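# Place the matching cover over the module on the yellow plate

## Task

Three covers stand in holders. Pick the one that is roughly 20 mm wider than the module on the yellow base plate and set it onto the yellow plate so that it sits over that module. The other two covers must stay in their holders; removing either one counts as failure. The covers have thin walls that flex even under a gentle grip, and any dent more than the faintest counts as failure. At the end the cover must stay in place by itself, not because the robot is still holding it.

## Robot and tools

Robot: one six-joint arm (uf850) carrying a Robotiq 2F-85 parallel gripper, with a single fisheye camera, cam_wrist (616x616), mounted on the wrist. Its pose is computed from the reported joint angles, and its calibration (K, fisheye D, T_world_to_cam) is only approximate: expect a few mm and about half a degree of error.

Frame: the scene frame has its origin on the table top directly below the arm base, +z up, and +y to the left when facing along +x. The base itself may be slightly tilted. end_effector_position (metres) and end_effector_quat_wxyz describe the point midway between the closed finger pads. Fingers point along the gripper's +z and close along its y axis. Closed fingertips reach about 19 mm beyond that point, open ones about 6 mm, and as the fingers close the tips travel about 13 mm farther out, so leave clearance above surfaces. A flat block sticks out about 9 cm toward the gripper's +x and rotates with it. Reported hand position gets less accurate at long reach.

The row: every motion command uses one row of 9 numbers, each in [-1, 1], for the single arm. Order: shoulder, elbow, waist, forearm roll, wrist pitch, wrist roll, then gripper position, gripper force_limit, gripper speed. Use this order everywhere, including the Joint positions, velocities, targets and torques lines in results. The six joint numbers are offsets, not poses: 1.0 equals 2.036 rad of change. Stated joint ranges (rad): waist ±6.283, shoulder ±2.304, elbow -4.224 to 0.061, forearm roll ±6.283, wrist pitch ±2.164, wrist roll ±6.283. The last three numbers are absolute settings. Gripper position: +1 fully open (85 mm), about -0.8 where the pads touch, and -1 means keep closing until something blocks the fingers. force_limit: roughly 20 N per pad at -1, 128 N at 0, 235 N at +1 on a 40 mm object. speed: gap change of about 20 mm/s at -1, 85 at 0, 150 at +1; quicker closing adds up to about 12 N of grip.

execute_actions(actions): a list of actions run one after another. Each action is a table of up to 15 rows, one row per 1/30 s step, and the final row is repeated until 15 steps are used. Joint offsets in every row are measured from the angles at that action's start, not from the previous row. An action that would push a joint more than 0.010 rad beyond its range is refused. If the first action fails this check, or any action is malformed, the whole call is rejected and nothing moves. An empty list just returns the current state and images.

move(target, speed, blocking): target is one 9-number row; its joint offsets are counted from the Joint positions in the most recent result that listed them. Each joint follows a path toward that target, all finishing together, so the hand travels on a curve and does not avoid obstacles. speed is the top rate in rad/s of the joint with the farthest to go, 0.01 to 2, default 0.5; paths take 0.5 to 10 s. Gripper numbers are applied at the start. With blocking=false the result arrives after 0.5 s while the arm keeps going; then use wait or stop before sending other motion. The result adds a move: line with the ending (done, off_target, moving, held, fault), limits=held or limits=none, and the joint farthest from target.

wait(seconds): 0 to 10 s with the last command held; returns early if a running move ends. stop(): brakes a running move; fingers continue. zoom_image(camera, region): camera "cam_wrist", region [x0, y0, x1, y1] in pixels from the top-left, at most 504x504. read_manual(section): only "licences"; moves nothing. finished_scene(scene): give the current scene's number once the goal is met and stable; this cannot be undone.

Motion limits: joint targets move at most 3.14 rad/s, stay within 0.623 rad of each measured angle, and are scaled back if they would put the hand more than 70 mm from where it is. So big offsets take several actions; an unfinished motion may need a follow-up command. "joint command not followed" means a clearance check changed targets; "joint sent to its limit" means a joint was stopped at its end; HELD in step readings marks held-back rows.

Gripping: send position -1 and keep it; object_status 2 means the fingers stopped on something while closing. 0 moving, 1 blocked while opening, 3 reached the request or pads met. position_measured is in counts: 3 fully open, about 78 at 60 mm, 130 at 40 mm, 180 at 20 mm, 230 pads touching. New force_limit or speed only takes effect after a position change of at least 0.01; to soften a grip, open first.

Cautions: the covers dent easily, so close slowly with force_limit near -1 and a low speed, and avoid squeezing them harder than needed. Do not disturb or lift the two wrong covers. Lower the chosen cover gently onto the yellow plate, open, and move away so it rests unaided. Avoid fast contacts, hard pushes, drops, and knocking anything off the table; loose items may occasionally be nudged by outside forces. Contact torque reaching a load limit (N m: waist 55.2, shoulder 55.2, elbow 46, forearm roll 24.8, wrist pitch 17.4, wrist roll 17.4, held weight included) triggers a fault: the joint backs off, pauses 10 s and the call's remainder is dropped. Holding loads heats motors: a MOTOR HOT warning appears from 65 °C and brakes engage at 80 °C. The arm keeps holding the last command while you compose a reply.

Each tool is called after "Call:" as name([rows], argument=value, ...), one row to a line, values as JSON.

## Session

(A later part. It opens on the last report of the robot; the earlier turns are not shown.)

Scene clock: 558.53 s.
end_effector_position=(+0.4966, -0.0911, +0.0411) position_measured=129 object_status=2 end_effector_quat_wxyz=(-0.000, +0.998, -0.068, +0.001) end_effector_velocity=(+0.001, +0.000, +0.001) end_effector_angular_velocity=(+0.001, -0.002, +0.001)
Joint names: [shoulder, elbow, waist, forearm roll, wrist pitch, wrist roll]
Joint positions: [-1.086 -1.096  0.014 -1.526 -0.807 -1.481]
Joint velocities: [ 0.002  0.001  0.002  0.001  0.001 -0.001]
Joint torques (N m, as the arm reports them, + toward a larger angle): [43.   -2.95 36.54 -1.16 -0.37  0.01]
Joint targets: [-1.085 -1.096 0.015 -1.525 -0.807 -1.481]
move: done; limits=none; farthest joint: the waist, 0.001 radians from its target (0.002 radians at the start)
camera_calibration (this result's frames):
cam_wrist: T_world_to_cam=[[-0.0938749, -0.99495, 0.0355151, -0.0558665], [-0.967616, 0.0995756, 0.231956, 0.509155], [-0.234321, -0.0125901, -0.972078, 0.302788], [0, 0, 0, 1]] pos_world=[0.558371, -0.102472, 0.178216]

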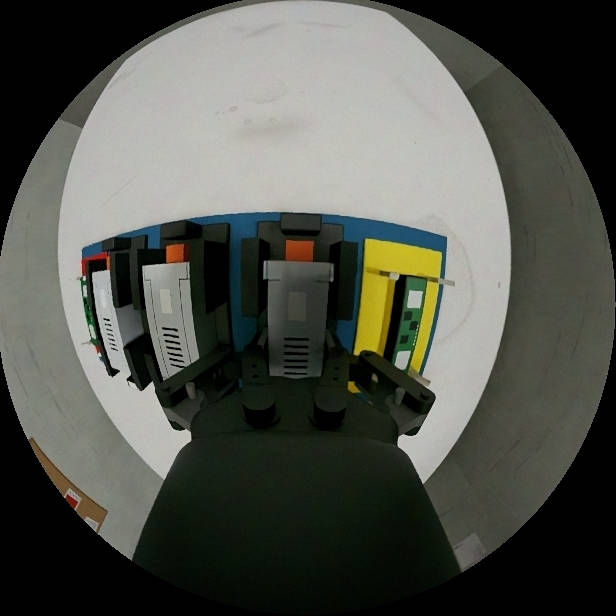

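Call:
move(target=[0.0003, 0, 0.0003, 0.0003, 0, 0, -0.08, -0.6, -1], speed=0.01)

Scene clock: 563.27 s.
end_effector_position=(+0.4971, -0.0912, +0.0417) position_measured=131 object_status=2 end_effector_quat_wxyz=(-0.000, +0.998, -0.068, +0.001) end_effector_velocity=(-0.001, +0.000, -0.000) end_effector_angular_velocity=(-0.000, +0.001, -0.000)
Joint names: [shoulder, elbow, waist, forearm roll, wrist pitch, wrist roll]
Joint positions: [-1.085 -1.096  0.014 -1.525 -0.807 -1.481]
Joint velocities: [-0.001  0.    -0.    -0.    -0.     0.001]
Joint torques (N m, as the arm reports them, + toward a larger angle): [48.08 -5.44 39.54 -0.92 -0.16  0.28]
Joint targets: [-1.085 -1.096 0.014 -1.525 -0.807 -1.481]
move: done; limits=none; farthest joint: the waist, 0.000 radians from its target (0.000 radians at the start)
camera_calibration (this result's frames):
cam_wrist: T_world_to_cam=[[-0.094399, -0.994903, 0.0354659, -0.0556146], [-0.967746, 0.100064, 0.231201, 0.509604], [-0.233572, -0.0124968, -0.972259, 0.303079], [0, 0, 0, 1]] pos_world=[0.558708, -0.102537, 0.178822]

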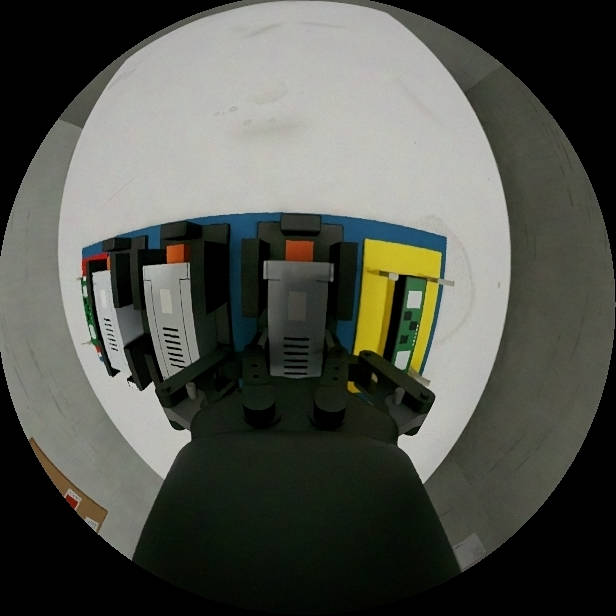

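Now at 131 counts. Lift 3 mm.

Call:
move(target=[0.00246, 0.0013, 0.00213, 0.00326, -0.00006, -0.00162, -0.08, -0.6, -1], speed=0.012)

Call:
zoom_image(camera="cam_wrist", region=[226, 210, 376, 385])

Scene clock: 578.60 s.
end_effector_position=(+0.4969, -0.0912, +0.0445) position_measured=131 object_status=2 end_effector_quat_wxyz=(-0.000, +0.998, -0.068, +0.001) end_effector_velocity=(+0.000, -0.000, +0.000) end_effector_angular_velocity=(+0.000, -0.001, -0.000)
Joint names: [shoulder, elbow, waist, forearm roll, wrist pitch, wrist roll]
Joint positions: [-1.08  -1.093  0.019 -1.518 -0.807 -1.484]
Joint velocities: [ 0.001 -0.     0.     0.     0.    -0.001]
Joint torques (N m, as the arm reports them, + toward a larger angle): [52.25 -5.19 44.22 -1.19 -0.05  0.11]
Joint targets: [-1.080 -1.094 0.019 -1.518 -0.807 -1.484]
move: done; limits=none; farthest joint: the waist, 0.000 radians from its target (0.004 radians at the start)
camera_calibration (this result's frames):
cam_wrist: T_world_to_cam=[[-0.0942809, -0.994911, 0.0355308, -0.0557982], [-0.967673, 0.099969, 0.23155, 0.508688], [-0.233924, -0.0125515, -0.972174, 0.305989], [0, 0, 0, 1]] pos_world=[0.558561, -0.102527, 0.18167]

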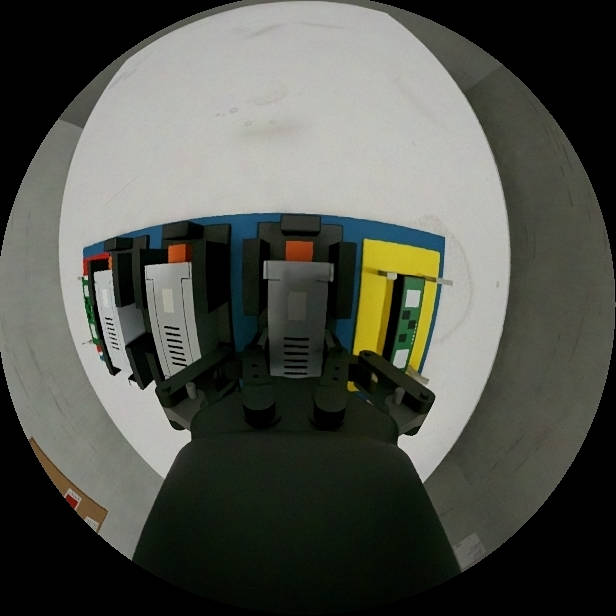

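Region (226, 210, 376, 385) of cam_wrist's 616x616 image, scaled by 2.880, with more detail than that image has; it fills the left 432 columns of this view, and the rest is white.

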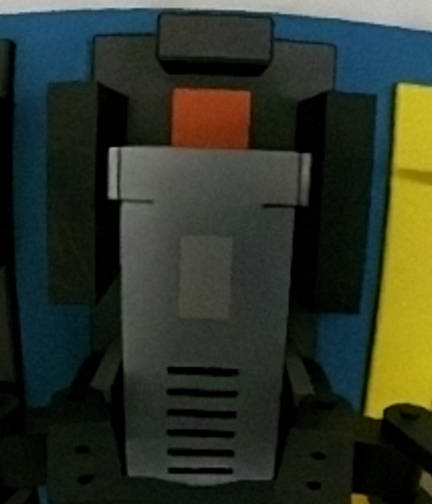

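Call:
move(target=[0.01406, 0.00701, 0.0123, 0.01905, -0.00071, -0.00974, -0.08, -0.6, -1], speed=0.025)

Call:
zoom_image(camera="cam_wrist", region=[226, 210, 376, 385])

Scene clock: 590.67 s.
end_effector_position=(+0.4969, -0.0912, +0.0619) position_measured=131 object_status=2 end_effector_quat_wxyz=(-0.000, +0.998, -0.068, +0.001) end_effector_velocity=(-0.000, +0.000, -0.000) end_effector_angular_velocity=(+0.001, +0.001, +0.001)
Joint names: [shoulder, elbow, waist, forearm roll, wrist pitch, wrist roll]
Joint positions: [-1.052 -1.079  0.044 -1.48  -0.808 -1.504]
Joint velocities: [-0.    -0.    -0.     0.     0.001 -0.002]
Joint torques (N m, as the arm reports them, + toward a larger angle): [50.58 -5.66 42.8  -1.18  0.03  0.11]
Joint targets: [-1.051 -1.079 0.044 -1.480 -0.808 -1.504]
move: done; limits=none; farthest joint: the waist, 0.000 radians from its target (0.025 radians at the start)
camera_calibration (this result's frames):
cam_wrist: T_world_to_cam=[[-0.094293, -0.994912, 0.0354761, -0.0564095], [-0.967673, 0.0999679, 0.231549, 0.504669], [-0.233917, -0.0124959, -0.972176, 0.32289], [0, 0, 0, 1]] pos_world=[0.558565, -0.102538, 0.199052]

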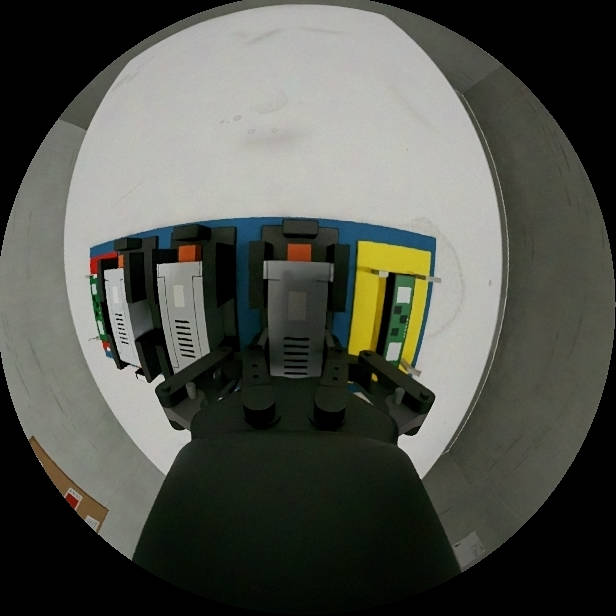

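Region (226, 210, 376, 385) of cam_wrist's 616x616 image, scaled by 2.880, with more detail than that image has; it fills the left 432 columns of this view, and the rest is white.

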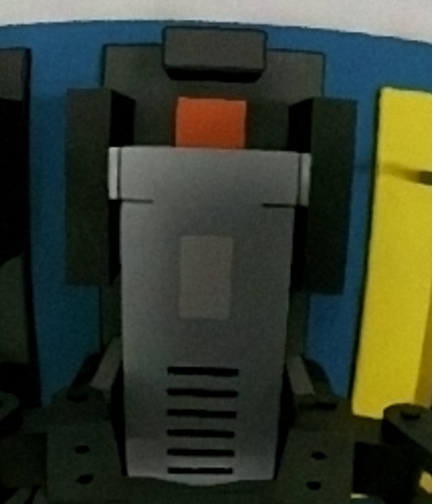

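Call:
move(target=[0.03387, 0.01377, 0.0303, 0.04884, -0.00435, -0.02703, -0.08, -0.6, -1], speed=0.04)

Call:
zoom_image(camera="cam_wrist", region=[226, 210, 426, 385])

Scene clock: 608.67 s.
end_effector_position=(+0.4968, -0.0913, +0.1050) position_measured=131 object_status=2 end_effector_quat_wxyz=(+0.000, +0.998, -0.068, +0.001) end_effector_velocity=(+0.000, -0.000, +0.000) end_effector_angular_velocity=(+0.001, -0.000, -0.001)
Joint names: [shoulder, elbow, waist, forearm roll, wrist pitch, wrist roll]
Joint positions: [-0.983 -1.051  0.105 -1.38  -0.817 -1.559]
Joint velocities: [ 0.001  0.     0.     0.001  0.001 -0.   ]
Joint torques (N m, as the arm reports them, + toward a larger angle): [37.93 -5.08 31.1  -1.51  0.01  0.15]
Joint targets: [-0.983 -1.051 0.105 -1.380 -0.817 -1.559]
move: done; limits=none; farthest joint: the waist, 0.000 radians from its target (0.062 radians at the start)
camera_calibration (this result's frames):
cam_wrist: T_world_to_cam=[[-0.094339, -0.994901, 0.0356633, -0.0579969], [-0.967679, 0.100056, 0.231485, 0.494677], [-0.233873, -0.0126725, -0.972184, 0.364668], [0, 0, 0, 1]] pos_world=[0.558504, -0.102575, 0.242083]

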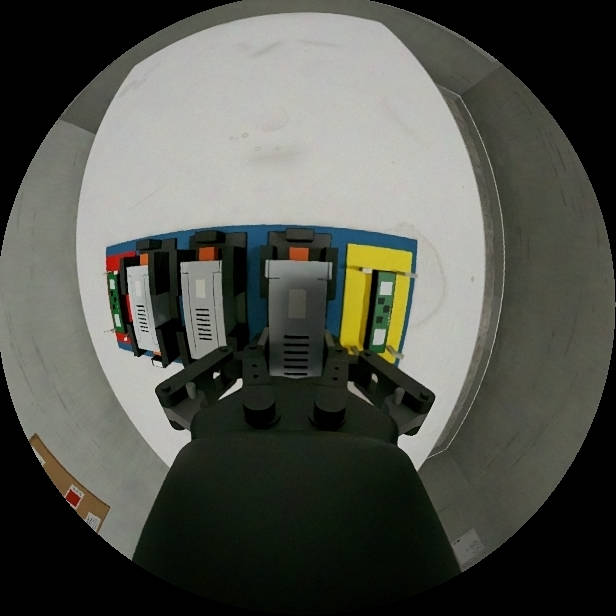

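Region (226, 210, 426, 385) of cam_wrist's 616x616 image, scaled by 2.520, with more detail than that image has; it fills the top 441 rows of this view, and the rest is white.

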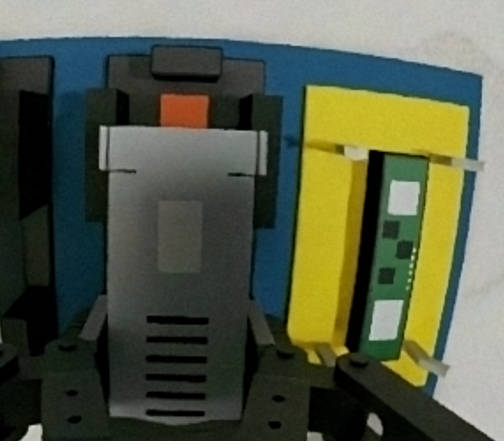

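Call:
zoom_image(camera="cam_wrist", region=[226, 210, 376, 385])

Region (226, 210, 376, 385) of cam_wrist's 616x616 image, scaled by 2.880, with more detail than that image has; it fills the left 432 columns of this view, and the rest is white.

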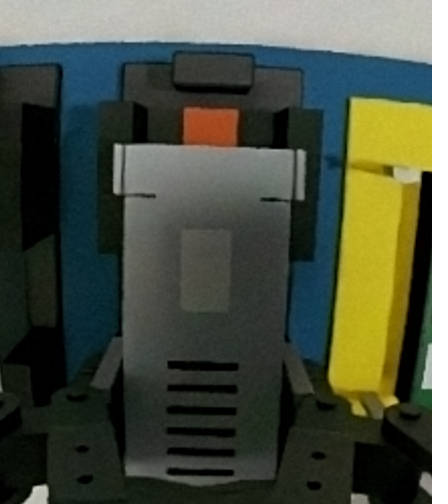

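Call:
move(target=[0, 0, 0, 0, 0, 0, 0.05, -0.8, -1], speed=0.05)

Scene clock: 692.53 s.
end_effector_position=(+0.4968, -0.0913, +0.1050) position_measured=122 object_status=3 end_effector_quat_wxyz=(+0.000, +0.998, -0.068, +0.001) end_effector_velocity=(-0.000, +0.000, -0.000) end_effector_angular_velocity=(-0.000, +0.000, +0.002)
Joint names: [shoulder, elbow, waist, forearm roll, wrist pitch, wrist roll]
Joint positions: [-0.983 -1.051  0.105 -1.38  -0.817 -1.559]
Joint velocities: [-0.     0.     0.     0.    -0.    -0.002]
Joint torques (N m, as the arm reports them, + toward a larger angle): [37.84 -5.49 31.51 -1.14 -0.11  0.08]
Joint targets: [-0.983 -1.051 0.105 -1.380 -0.817 -1.559]
move: done; limits=none; farthest joint: the waist, 0.000 radians from its target (0.000 radians at the start)
camera_calibration (this result's frames):
cam_wrist: T_world_to_cam=[[-0.0943395, -0.994901, 0.0356629, -0.0579966], [-0.96768, 0.100056, 0.231485, 0.494678], [-0.233873, -0.0126721, -0.972185, 0.364669], [0, 0, 0, 1]] pos_world=[0.558504, -0.102575, 0.242083]

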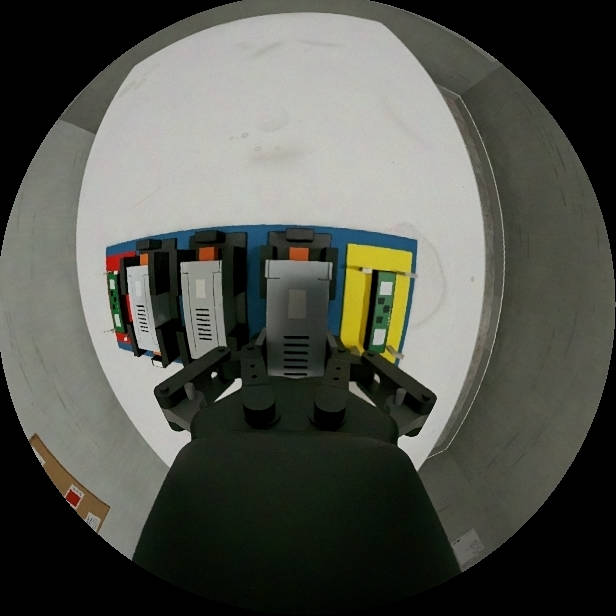

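Softer grip holds (122). Move over the yellow plate with a levelling tilt.

Call:
move(target=[0.11429, 0.0988, -0.07316, -0.1325, 0.00322, 0.02944, 0.05, -0.8, -1], speed=0.25)

Call:
zoom_image(camera="cam_wrist", region=[226, 210, 376, 385])

Scene clock: 698.30 s.
end_effector_position=(+0.4811, -0.1987, +0.1051) position_measured=122 object_status=3 end_effector_quat_wxyz=(+0.004, +0.996, -0.068, +0.056) end_effector_velocity=(+0.000, -0.001, +0.000) end_effector_angular_velocity=(-0.000, -0.001, -0.002)
Joint names: [shoulder, elbow, waist, forearm roll, wrist pitch, wrist roll]
Joint positions: [-0.75  -0.85  -0.043 -1.65  -0.81  -1.499]
Joint velocities: [ 0.003  0.001 -0.001 -0.002  0.     0.001]
Joint torques (N m, as the arm reports them, + toward a larger angle): [33.5  -3.71 27.57 -1.63 -0.04  0.2 ]
Joint targets: [-0.750 -0.850 -0.044 -1.650 -0.811 -1.499]
move: done; limits=none; farthest joint: the waist, 0.000 radians from its target (0.149 radians at the start)
camera_calibration (this result's frames):
cam_wrist: T_world_to_cam=[[-0.0982504, -0.994375, 0.0395525, -0.164788], [-0.987087, 0.102429, 0.123153, 0.511342], [-0.126512, -0.0269419, -0.991599, 0.307355], [0, 0, 0, 1]] pos_world=[0.527433, -0.207957, 0.248317]

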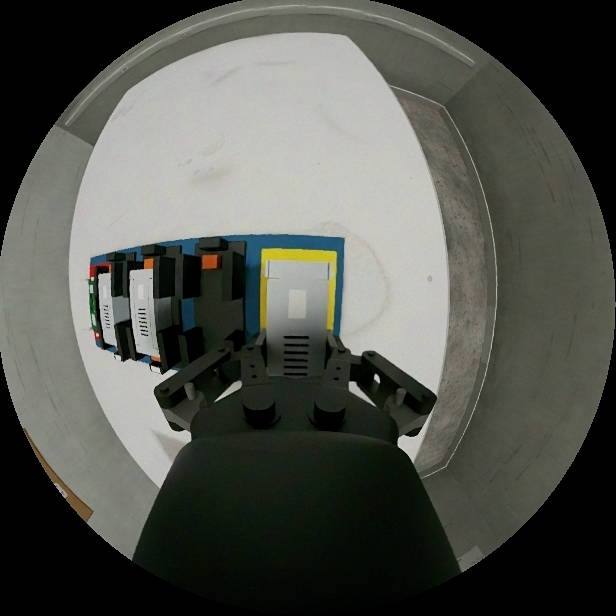

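Region (226, 210, 376, 385) of cam_wrist's 616x616 image, scaled by 2.880, with more detail than that image has; it fills the left 432 columns of this view, and the rest is white.

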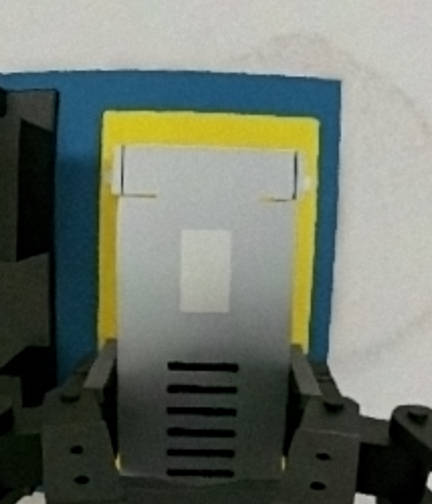

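Call:
move(target=[-0.0271, -0.01009, -0.02244, -0.03888, -0.00005, 0.0238, 0.05, -0.8, -1], speed=0.1)

Call:
zoom_image(camera="cam_wrist", region=[240, 225, 360, 345])

Scene clock: 749.00 s.
end_effector_position=(+0.4814, -0.1976, +0.0752) position_measured=122 object_status=3 end_effector_quat_wxyz=(+0.003, +0.996, -0.068, +0.056) end_effector_velocity=(-0.000, +0.000, -0.001) end_effector_angular_velocity=(+0.000, +0.001, +0.001)
Joint names: [shoulder, elbow, waist, forearm roll, wrist pitch, wrist roll]
Joint positions: [-0.805 -0.871 -0.089 -1.729 -0.811 -1.451]
Joint velocities: [-0.002 -0.    -0.001 -0.002  0.     0.   ]
Joint torques (N m, as the arm reports them, + toward a larger angle): [36.17 -2.68 28.32 -1.39 -0.1   0.18]
Joint targets: [-0.805 -0.871 -0.089 -1.729 -0.811 -1.451]
move: done; limits=none; farthest joint: the waist, 0.000 radians from its target (0.045 radians at the start)
camera_calibration (this result's frames):
cam_wrist: T_world_to_cam=[[-0.0983369, -0.994378, 0.0392801, -0.16247], [-0.987137, 0.102469, 0.122719, 0.515305], [-0.126054, -0.0267071, -0.991664, 0.277621], [0, 0, 0, 1]] pos_world=[0.527695, -0.206944, 0.218451]

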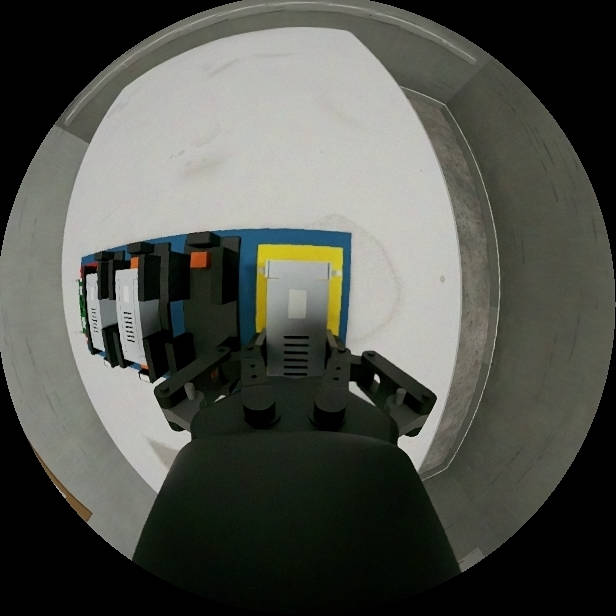

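Region (240, 225, 360, 345) of cam_wrist's 616x616 image, scaled by 4.200, with more detail than that image has.

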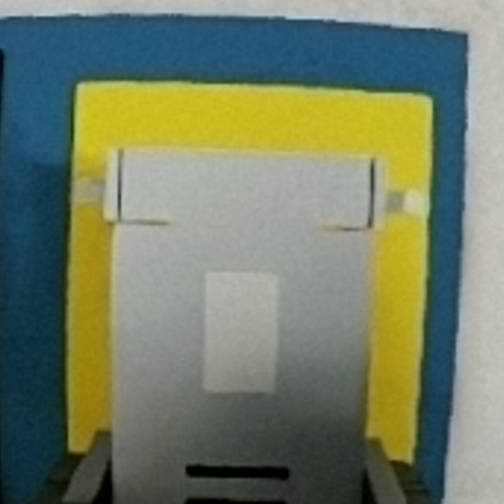

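Call:
move(target=[-0.02276, -0.01157, -0.01918, -0.03072, -0.00127, 0.01604, 0.05, -0.8, -1], speed=0.04)

Call:
zoom_image(camera="cam_wrist", region=[240, 225, 360, 345])

Scene clock: 787.60 s.
end_effector_position=(+0.4829, -0.1979, +0.0503) position_measured=122 object_status=3 end_effector_quat_wxyz=(+0.004, +0.996, -0.068, +0.057) end_effector_velocity=(+0.000, -0.001, -0.000) end_effector_angular_velocity=(-0.001, -0.000, -0.001)
Joint names: [shoulder, elbow, waist, forearm roll, wrist pitch, wrist roll]
Joint positions: [-0.852 -0.894 -0.128 -1.791 -0.813 -1.418]
Joint velocities: [-0.    -0.    -0.001 -0.001 -0.001  0.001]
Joint torques (N m, as the arm reports them, + toward a larger angle): [34.61 -2.   29.77 -1.22  0.31  0.1 ]
Joint targets: [-0.852 -0.894 -0.128 -1.791 -0.813 -1.418]
move: done; limits=none; farthest joint: the waist, 0.000 radians from its target (0.039 radians at the start)
camera_calibration (this result's frames):
cam_wrist: T_world_to_cam=[[-0.0983378, -0.994369, 0.0395087, -0.161579], [-0.987317, 0.102459, 0.12127, 0.520071], [-0.124635, -0.0270822, -0.991833, 0.252336], [0, 0, 0, 1]] pos_world=[0.529035, -0.207121, 0.19359]

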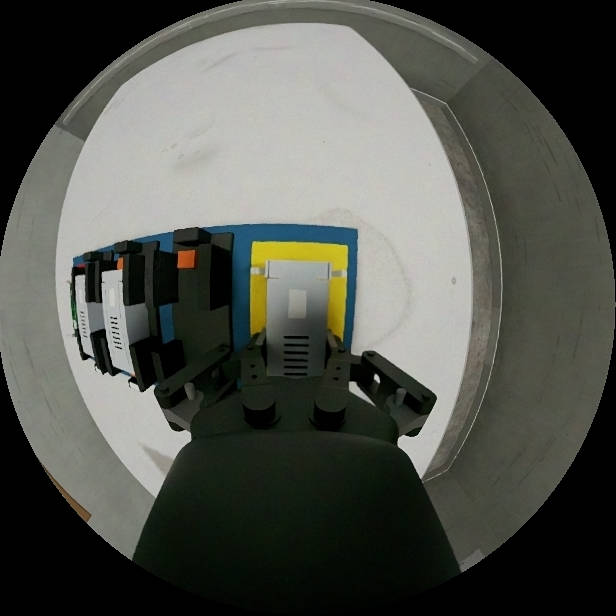

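Region (240, 225, 360, 345) of cam_wrist's 616x616 image, scaled by 4.200, with more detail than that image has.

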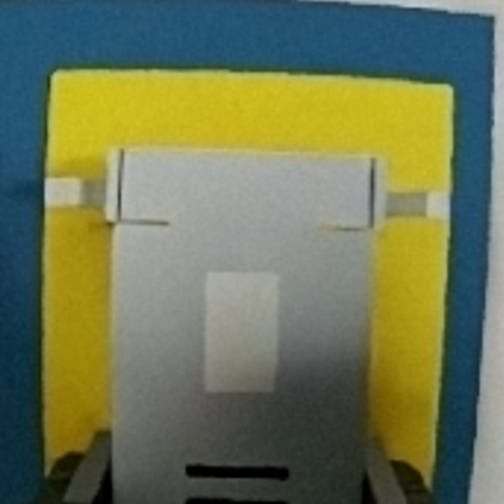

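Call:
move(target=[-0.00541, -0.0027, -0.00459, -0.00714, -0.00048, 0.0037, 0.05, -0.8, -1], speed=0.02)

Call:
zoom_image(camera="cam_wrist", region=[240, 225, 360, 345])

Scene clock: 796.87 s.
end_effector_position=(+0.4830, -0.1979, +0.0443) position_measured=122 object_status=3 end_effector_quat_wxyz=(+0.004, +0.996, -0.068, +0.057) end_effector_velocity=(-0.000, +0.001, -0.001) end_effector_angular_velocity=(+0.001, +0.001, +0.001)
Joint names: [shoulder, elbow, waist, forearm roll, wrist pitch, wrist roll]
Joint positions: [-0.862 -0.9   -0.137 -1.806 -0.814 -1.411]
Joint velocities: [-0.002 -0.    -0.001 -0.001  0.001  0.   ]
Joint torques (N m, as the arm reports them, + toward a larger angle): [34.71 -1.9  28.99 -1.48  0.31  0.11]
Joint targets: [-0.863 -0.900 -0.137 -1.806 -0.814 -1.411]
move: done; limits=none; farthest joint: the shoulder, 0.001 radians from its target (0.011 radians at the start)
camera_calibration (this result's frames):
cam_wrist: T_world_to_cam=[[-0.0983398, -0.994364, 0.0396112, -0.161369], [-0.98732, 0.102473, 0.121239, 0.520828], [-0.124615, -0.0271863, -0.991833, 0.246379], [0, 0, 0, 1]] pos_world=[0.529057, -0.207132, 0.187614]

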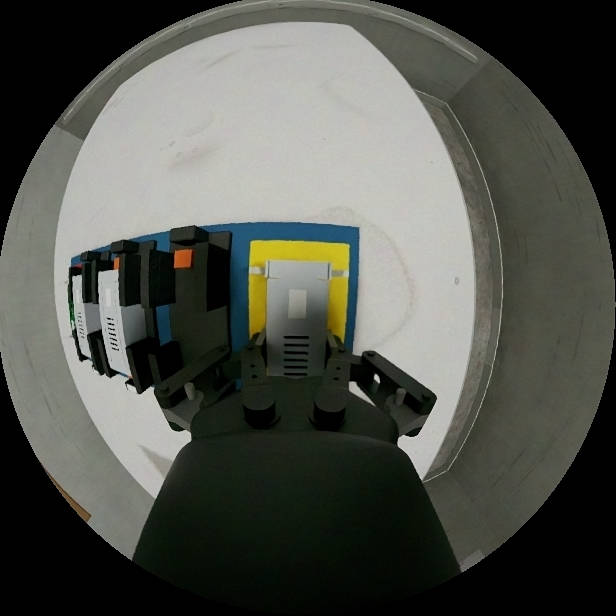

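Region (240, 225, 360, 345) of cam_wrist's 616x616 image, scaled by 4.200, with more detail than that image has.

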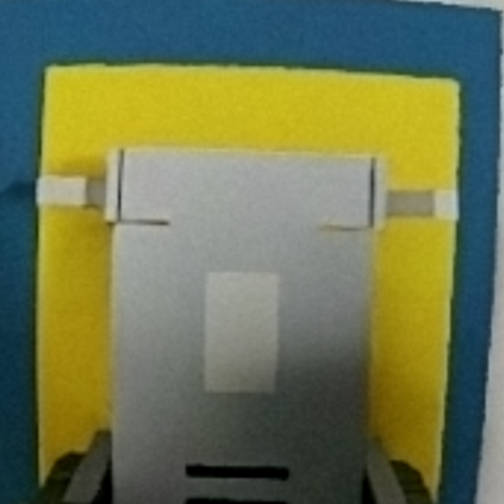

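No contact yet. Down another 3 mm slowly.

Call:
move(target=[-0.00272, -0.00138, -0.0023, -0.00355, -0.00026, 0.00182, 0.05, -0.8, -1], speed=0.012)

Call:
zoom_image(camera="cam_wrist", region=[240, 225, 360, 345])

Scene clock: 800.57 s.
end_effector_position=(+0.4830, -0.1979, +0.0413) position_measured=122 object_status=3 end_effector_quat_wxyz=(+0.004, +0.996, -0.068, +0.057) end_effector_velocity=(+0.001, +0.000, +0.000) end_effector_angular_velocity=(+0.001, -0.001, +0.000)
Joint names: [shoulder, elbow, waist, forearm roll, wrist pitch, wrist roll]
Joint positions: [-0.868 -0.902 -0.142 -1.813 -0.815 -1.407]
Joint velocities: [ 0.    -0.     0.    -0.001  0.001  0.   ]
Joint torques (N m, as the arm reports them, + toward a larger angle): [35.41 -1.41 30.44 -1.35  0.34  0.2 ]
Joint targets: [-0.868 -0.902 -0.142 -1.813 -0.815 -1.407]
move: done; limits=none; farthest joint: the waist, 0.000 radians from its target (0.004 radians at the start)
camera_calibration (this result's frames):
cam_wrist: T_world_to_cam=[[-0.0983412, -0.994362, 0.0396578, -0.161259], [-0.987319, 0.10248, 0.121236, 0.52119], [-0.124617, -0.0272324, -0.991831, 0.243396], [0, 0, 0, 1]] pos_world=[0.529054, -0.207133, 0.184616]

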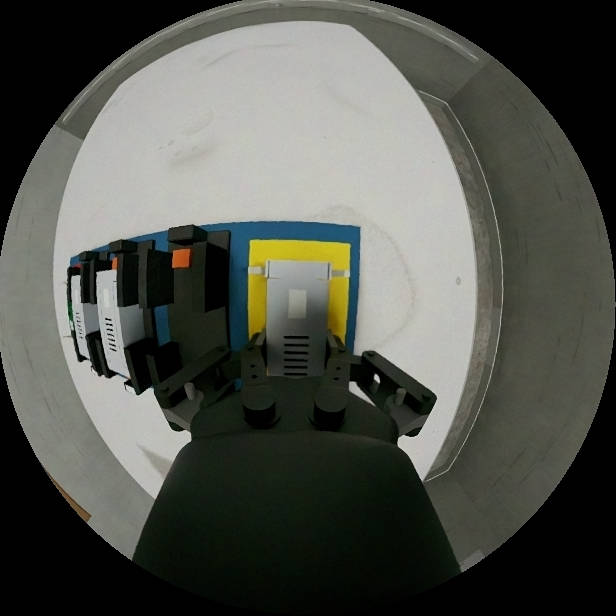

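Region (240, 225, 360, 345) of cam_wrist's 616x616 image, scaled by 4.200, with more detail than that image has.

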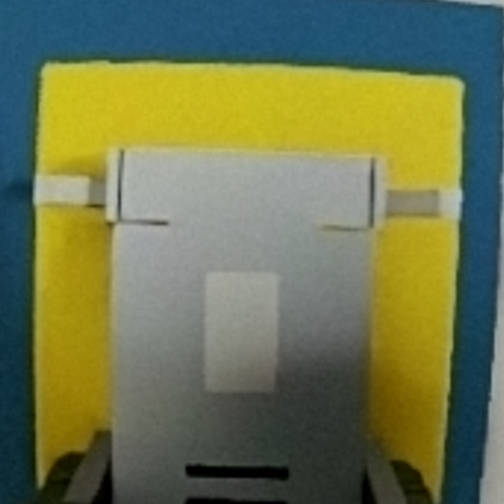

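Call:
move(target=[-0.00182, -0.00093, -0.00153, -0.00236, -0.00018, 0.0012, 0.05, -0.8, -1], speed=0.01)

Scene clock: 803.83 s.
end_effector_position=(+0.4830, -0.1979, +0.0393) position_measured=122 object_status=3 end_effector_quat_wxyz=(+0.004, +0.996, -0.068, +0.057) end_effector_velocity=(+0.000, -0.001, -0.000) end_effector_angular_velocity=(-0.002, -0.000, -0.000)
Joint names: [shoulder, elbow, waist, forearm roll, wrist pitch, wrist roll]
Joint positions: [-0.872 -0.904 -0.145 -1.818 -0.815 -1.405]
Joint velocities: [ 0.    -0.    -0.    -0.    -0.002 -0.   ]
Joint torques (N m, as the arm reports them, + toward a larger angle): [34.71 -1.44 29.89 -1.19  0.32  0.26]
Joint targets: [-0.872 -0.904 -0.145 -1.818 -0.815 -1.404]
move: done; limits=none; farthest joint: the waist, 0.000 radians from its target (0.003 radians at the start)
camera_calibration (this result's frames):
cam_wrist: T_world_to_cam=[[-0.0983366, -0.994361, 0.0396992, -0.161186], [-0.98732, 0.10248, 0.121232, 0.521427], [-0.124616, -0.0272743, -0.99183, 0.241405], [0, 0, 0, 1]] pos_world=[0.529048, -0.207129, 0.182618]

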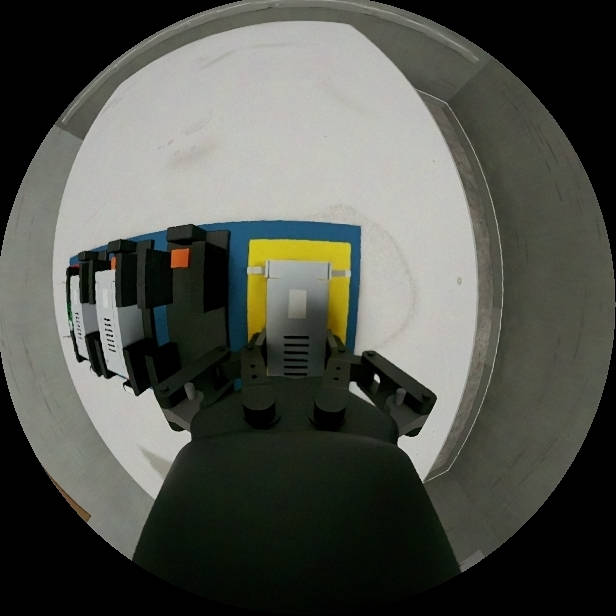

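Call:
move(target=[-0.00182, -0.00093, -0.00153, -0.00236, -0.00018, 0.0012, 0.05, -0.8, -1], speed=0.01)

Call:
zoom_image(camera="cam_wrist", region=[240, 225, 360, 345])

Scene clock: 808.97 s.
end_effector_position=(+0.4829, -0.1979, +0.0373) position_measured=122 object_status=3 end_effector_quat_wxyz=(+0.004, +0.996, -0.068, +0.057) end_effector_velocity=(-0.000, +0.000, -0.001) end_effector_angular_velocity=(+0.000, +0.001, +0.000)
Joint names: [shoulder, elbow, waist, forearm roll, wrist pitch, wrist roll]
Joint positions: [-0.875 -0.906 -0.148 -1.822 -0.815 -1.402]
Joint velocities: [-0.002 -0.    -0.001 -0.001 -0.     0.001]
Joint torques (N m, as the arm reports them, + toward a larger angle): [35.74 -1.64 30.73 -1.47  0.49  0.29]
Joint targets: [-0.875 -0.906 -0.148 -1.822 -0.815 -1.402]
move: done; limits=none; farthest joint: the waist, 0.000 radians from its target (0.003 radians at the start)
camera_calibration (this result's frames):
cam_wrist: T_world_to_cam=[[-0.0983269, -0.994361, 0.0397274, -0.161112], [-0.987321, 0.102474, 0.121226, 0.521654], [-0.124614, -0.0273039, -0.99183, 0.239413], [0, 0, 0, 1]] pos_world=[0.529033, -0.207122, 0.18062]

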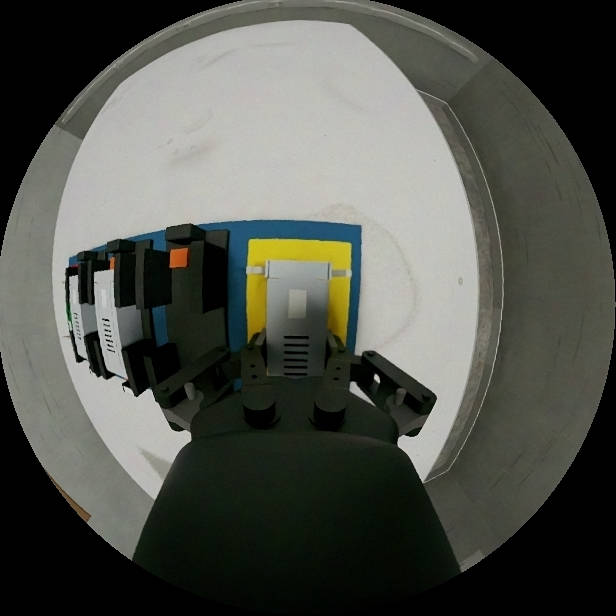

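Region (240, 225, 360, 345) of cam_wrist's 616x616 image, scaled by 4.200, with more detail than that image has.

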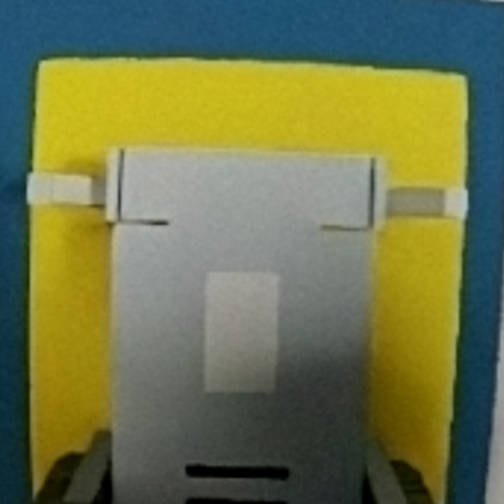

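Call:
move(target=[-0.00182, -0.00094, -0.00153, -0.00235, -0.00019, 0.00119, 0.05, -0.8, -1], speed=0.01)

Scene clock: 814.67 s.
end_effector_position=(+0.4830, -0.1979, +0.0356) position_measured=122 object_status=3 end_effector_quat_wxyz=(+0.004, +0.996, -0.068, +0.057) end_effector_velocity=(+0.000, +0.000, -0.002) end_effector_angular_velocity=(+0.002, +0.001, -0.001)
Joint names: [shoulder, elbow, waist, forearm roll, wrist pitch, wrist roll]
Joint positions: [-0.879 -0.908 -0.151 -1.827 -0.816 -1.4  ]
Joint velocities: [-0.003 -0.003 -0.003 -0.002  0.002  0.001]
Joint torques (N m, as the arm reports them, + toward a larger angle): [31.06 -2.88 24.61 -1.97  0.52  0.13]
Joint targets: [-0.879 -0.908 -0.151 -1.827 -0.816 -1.400]
move: done; limits=none; farthest joint: the wrist pitch, 0.001 radians from its target (0.000 radians at the start)
camera_calibration (this result's frames):
cam_wrist: T_world_to_cam=[[-0.0982315, -0.994364, 0.039891, -0.161073], [-0.987367, 0.102391, 0.120923, 0.521924], [-0.124326, -0.0275086, -0.99186, 0.237505], [0, 0, 0, 1]] pos_world=[0.529036, -0.207072, 0.178885]

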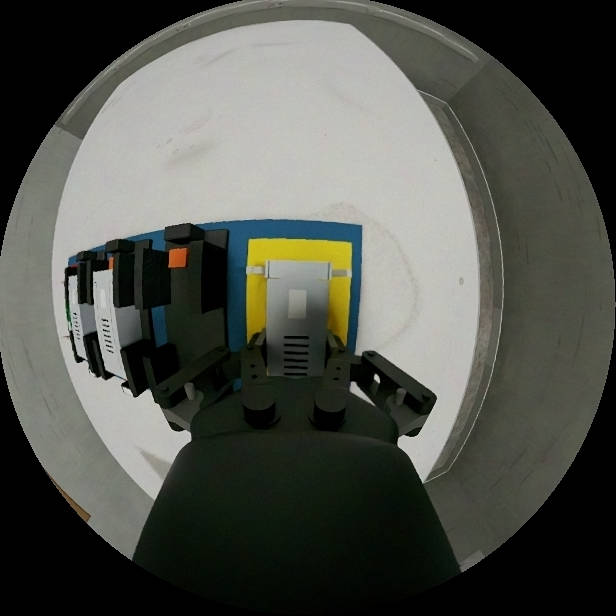

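Call:
move(target=[0, 0, 0, 0, 0, 0, 0.45, -1, -0.5], speed=0.05)

Call:
move(target=[0.062, 0.027, 0.053, 0.087, 0.003, -0.048, 0.45, -1, -0.5], speed=0.25)

Call:
zoom_image(camera="cam_wrist", region=[220, 225, 380, 385])

Scene clock: 827.50 s.
end_effector_position=(+0.4830, -0.1979, +0.0356) position_measured=72 object_status=0 end_effector_quat_wxyz=(+0.004, +0.996, -0.068, +0.057) end_effector_velocity=(+0.000, -0.000, +0.000) end_effector_angular_velocity=(-0.001, -0.000, -0.001)
Joint names: [shoulder, elbow, waist, forearm roll, wrist pitch, wrist roll]
Joint positions: [-0.879 -0.908 -0.151 -1.827 -0.816 -1.4  ]
Joint velocities: [-0.    -0.     0.     0.    -0.001  0.   ]
Joint torques (N m, as the arm reports them, + toward a larger angle): [35.2  -2.38 28.77 -1.61 -0.07  0.22]
Joint targets: [-0.879 -0.908 -0.151 -1.827 -0.816 -1.400]
move: done; limits=none; farthest joint: the waist, 0.000 radians from its target (0.000 radians at the start)
camera_calibration (this result's frames):
cam_wrist: T_world_to_cam=[[-0.098225, -0.994366, 0.0398629, -0.161066], [-0.987363, 0.102382, 0.12096, 0.521904], [-0.12436, -0.0274778, -0.991857, 0.237511], [0, 0, 0, 1]] pos_world=[0.529025, -0.207066, 0.178867]

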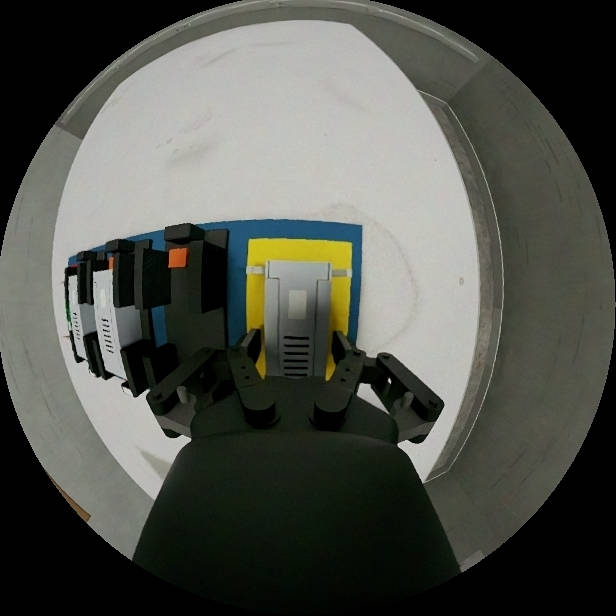

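Scene clock: 828.63 s.
end_effector_position=(+0.4821, -0.1980, +0.1049) position_measured=72 object_status=3 end_effector_quat_wxyz=(+0.003, +0.996, -0.069, +0.056) end_effector_velocity=(+0.000, -0.000, +0.001) end_effector_angular_velocity=(-0.001, -0.000, +0.001)
Joint names: [shoulder, elbow, waist, forearm roll, wrist pitch, wrist roll]
Joint positions: [-0.753 -0.853 -0.043 -1.65  -0.81  -1.497]
Joint velocities: [ 0.002  0.     0.001  0.002 -0.    -0.002]
Joint torques (N m, as the arm reports them, + toward a larger angle): [33.37 -3.61 27.83 -2.01  0.02  0.18]
Joint targets: [-0.752 -0.853 -0.043 -1.650 -0.810 -1.497]
move: done; limits=none; farthest joint: the waist, 0.000 radians from its target (0.108 radians at the start)
camera_calibration (this result's frames):
cam_wrist: T_world_to_cam=[[-0.0997183, -0.994263, 0.0386927, -0.163192], [-0.987026, 0.103761, 0.122528, 0.512603], [-0.12584, -0.0259724, -0.99171, 0.307121], [0, 0, 0, 1]] pos_world=[0.528327, -0.207467, 0.248081]

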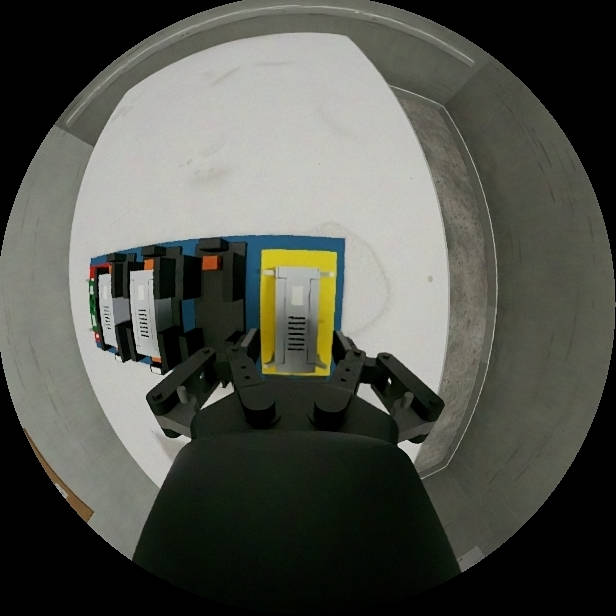

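Region (220, 225, 380, 385) of cam_wrist's 616x616 image, scaled by 3.150, with more detail than that image has.

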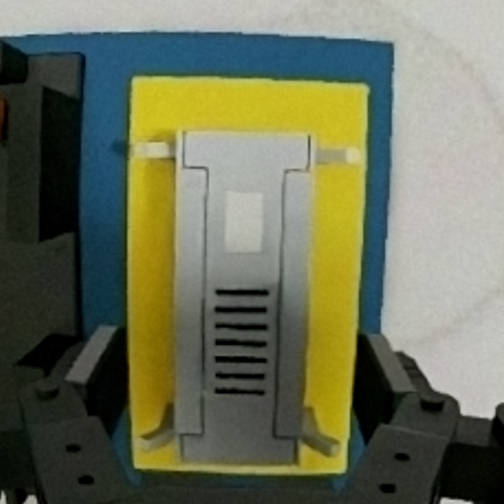

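The cover is seated between the pins with its walls sprung back. Finishing scene 1.

Call:
finished_scene(scene=1)

The scene is finished: the task was done.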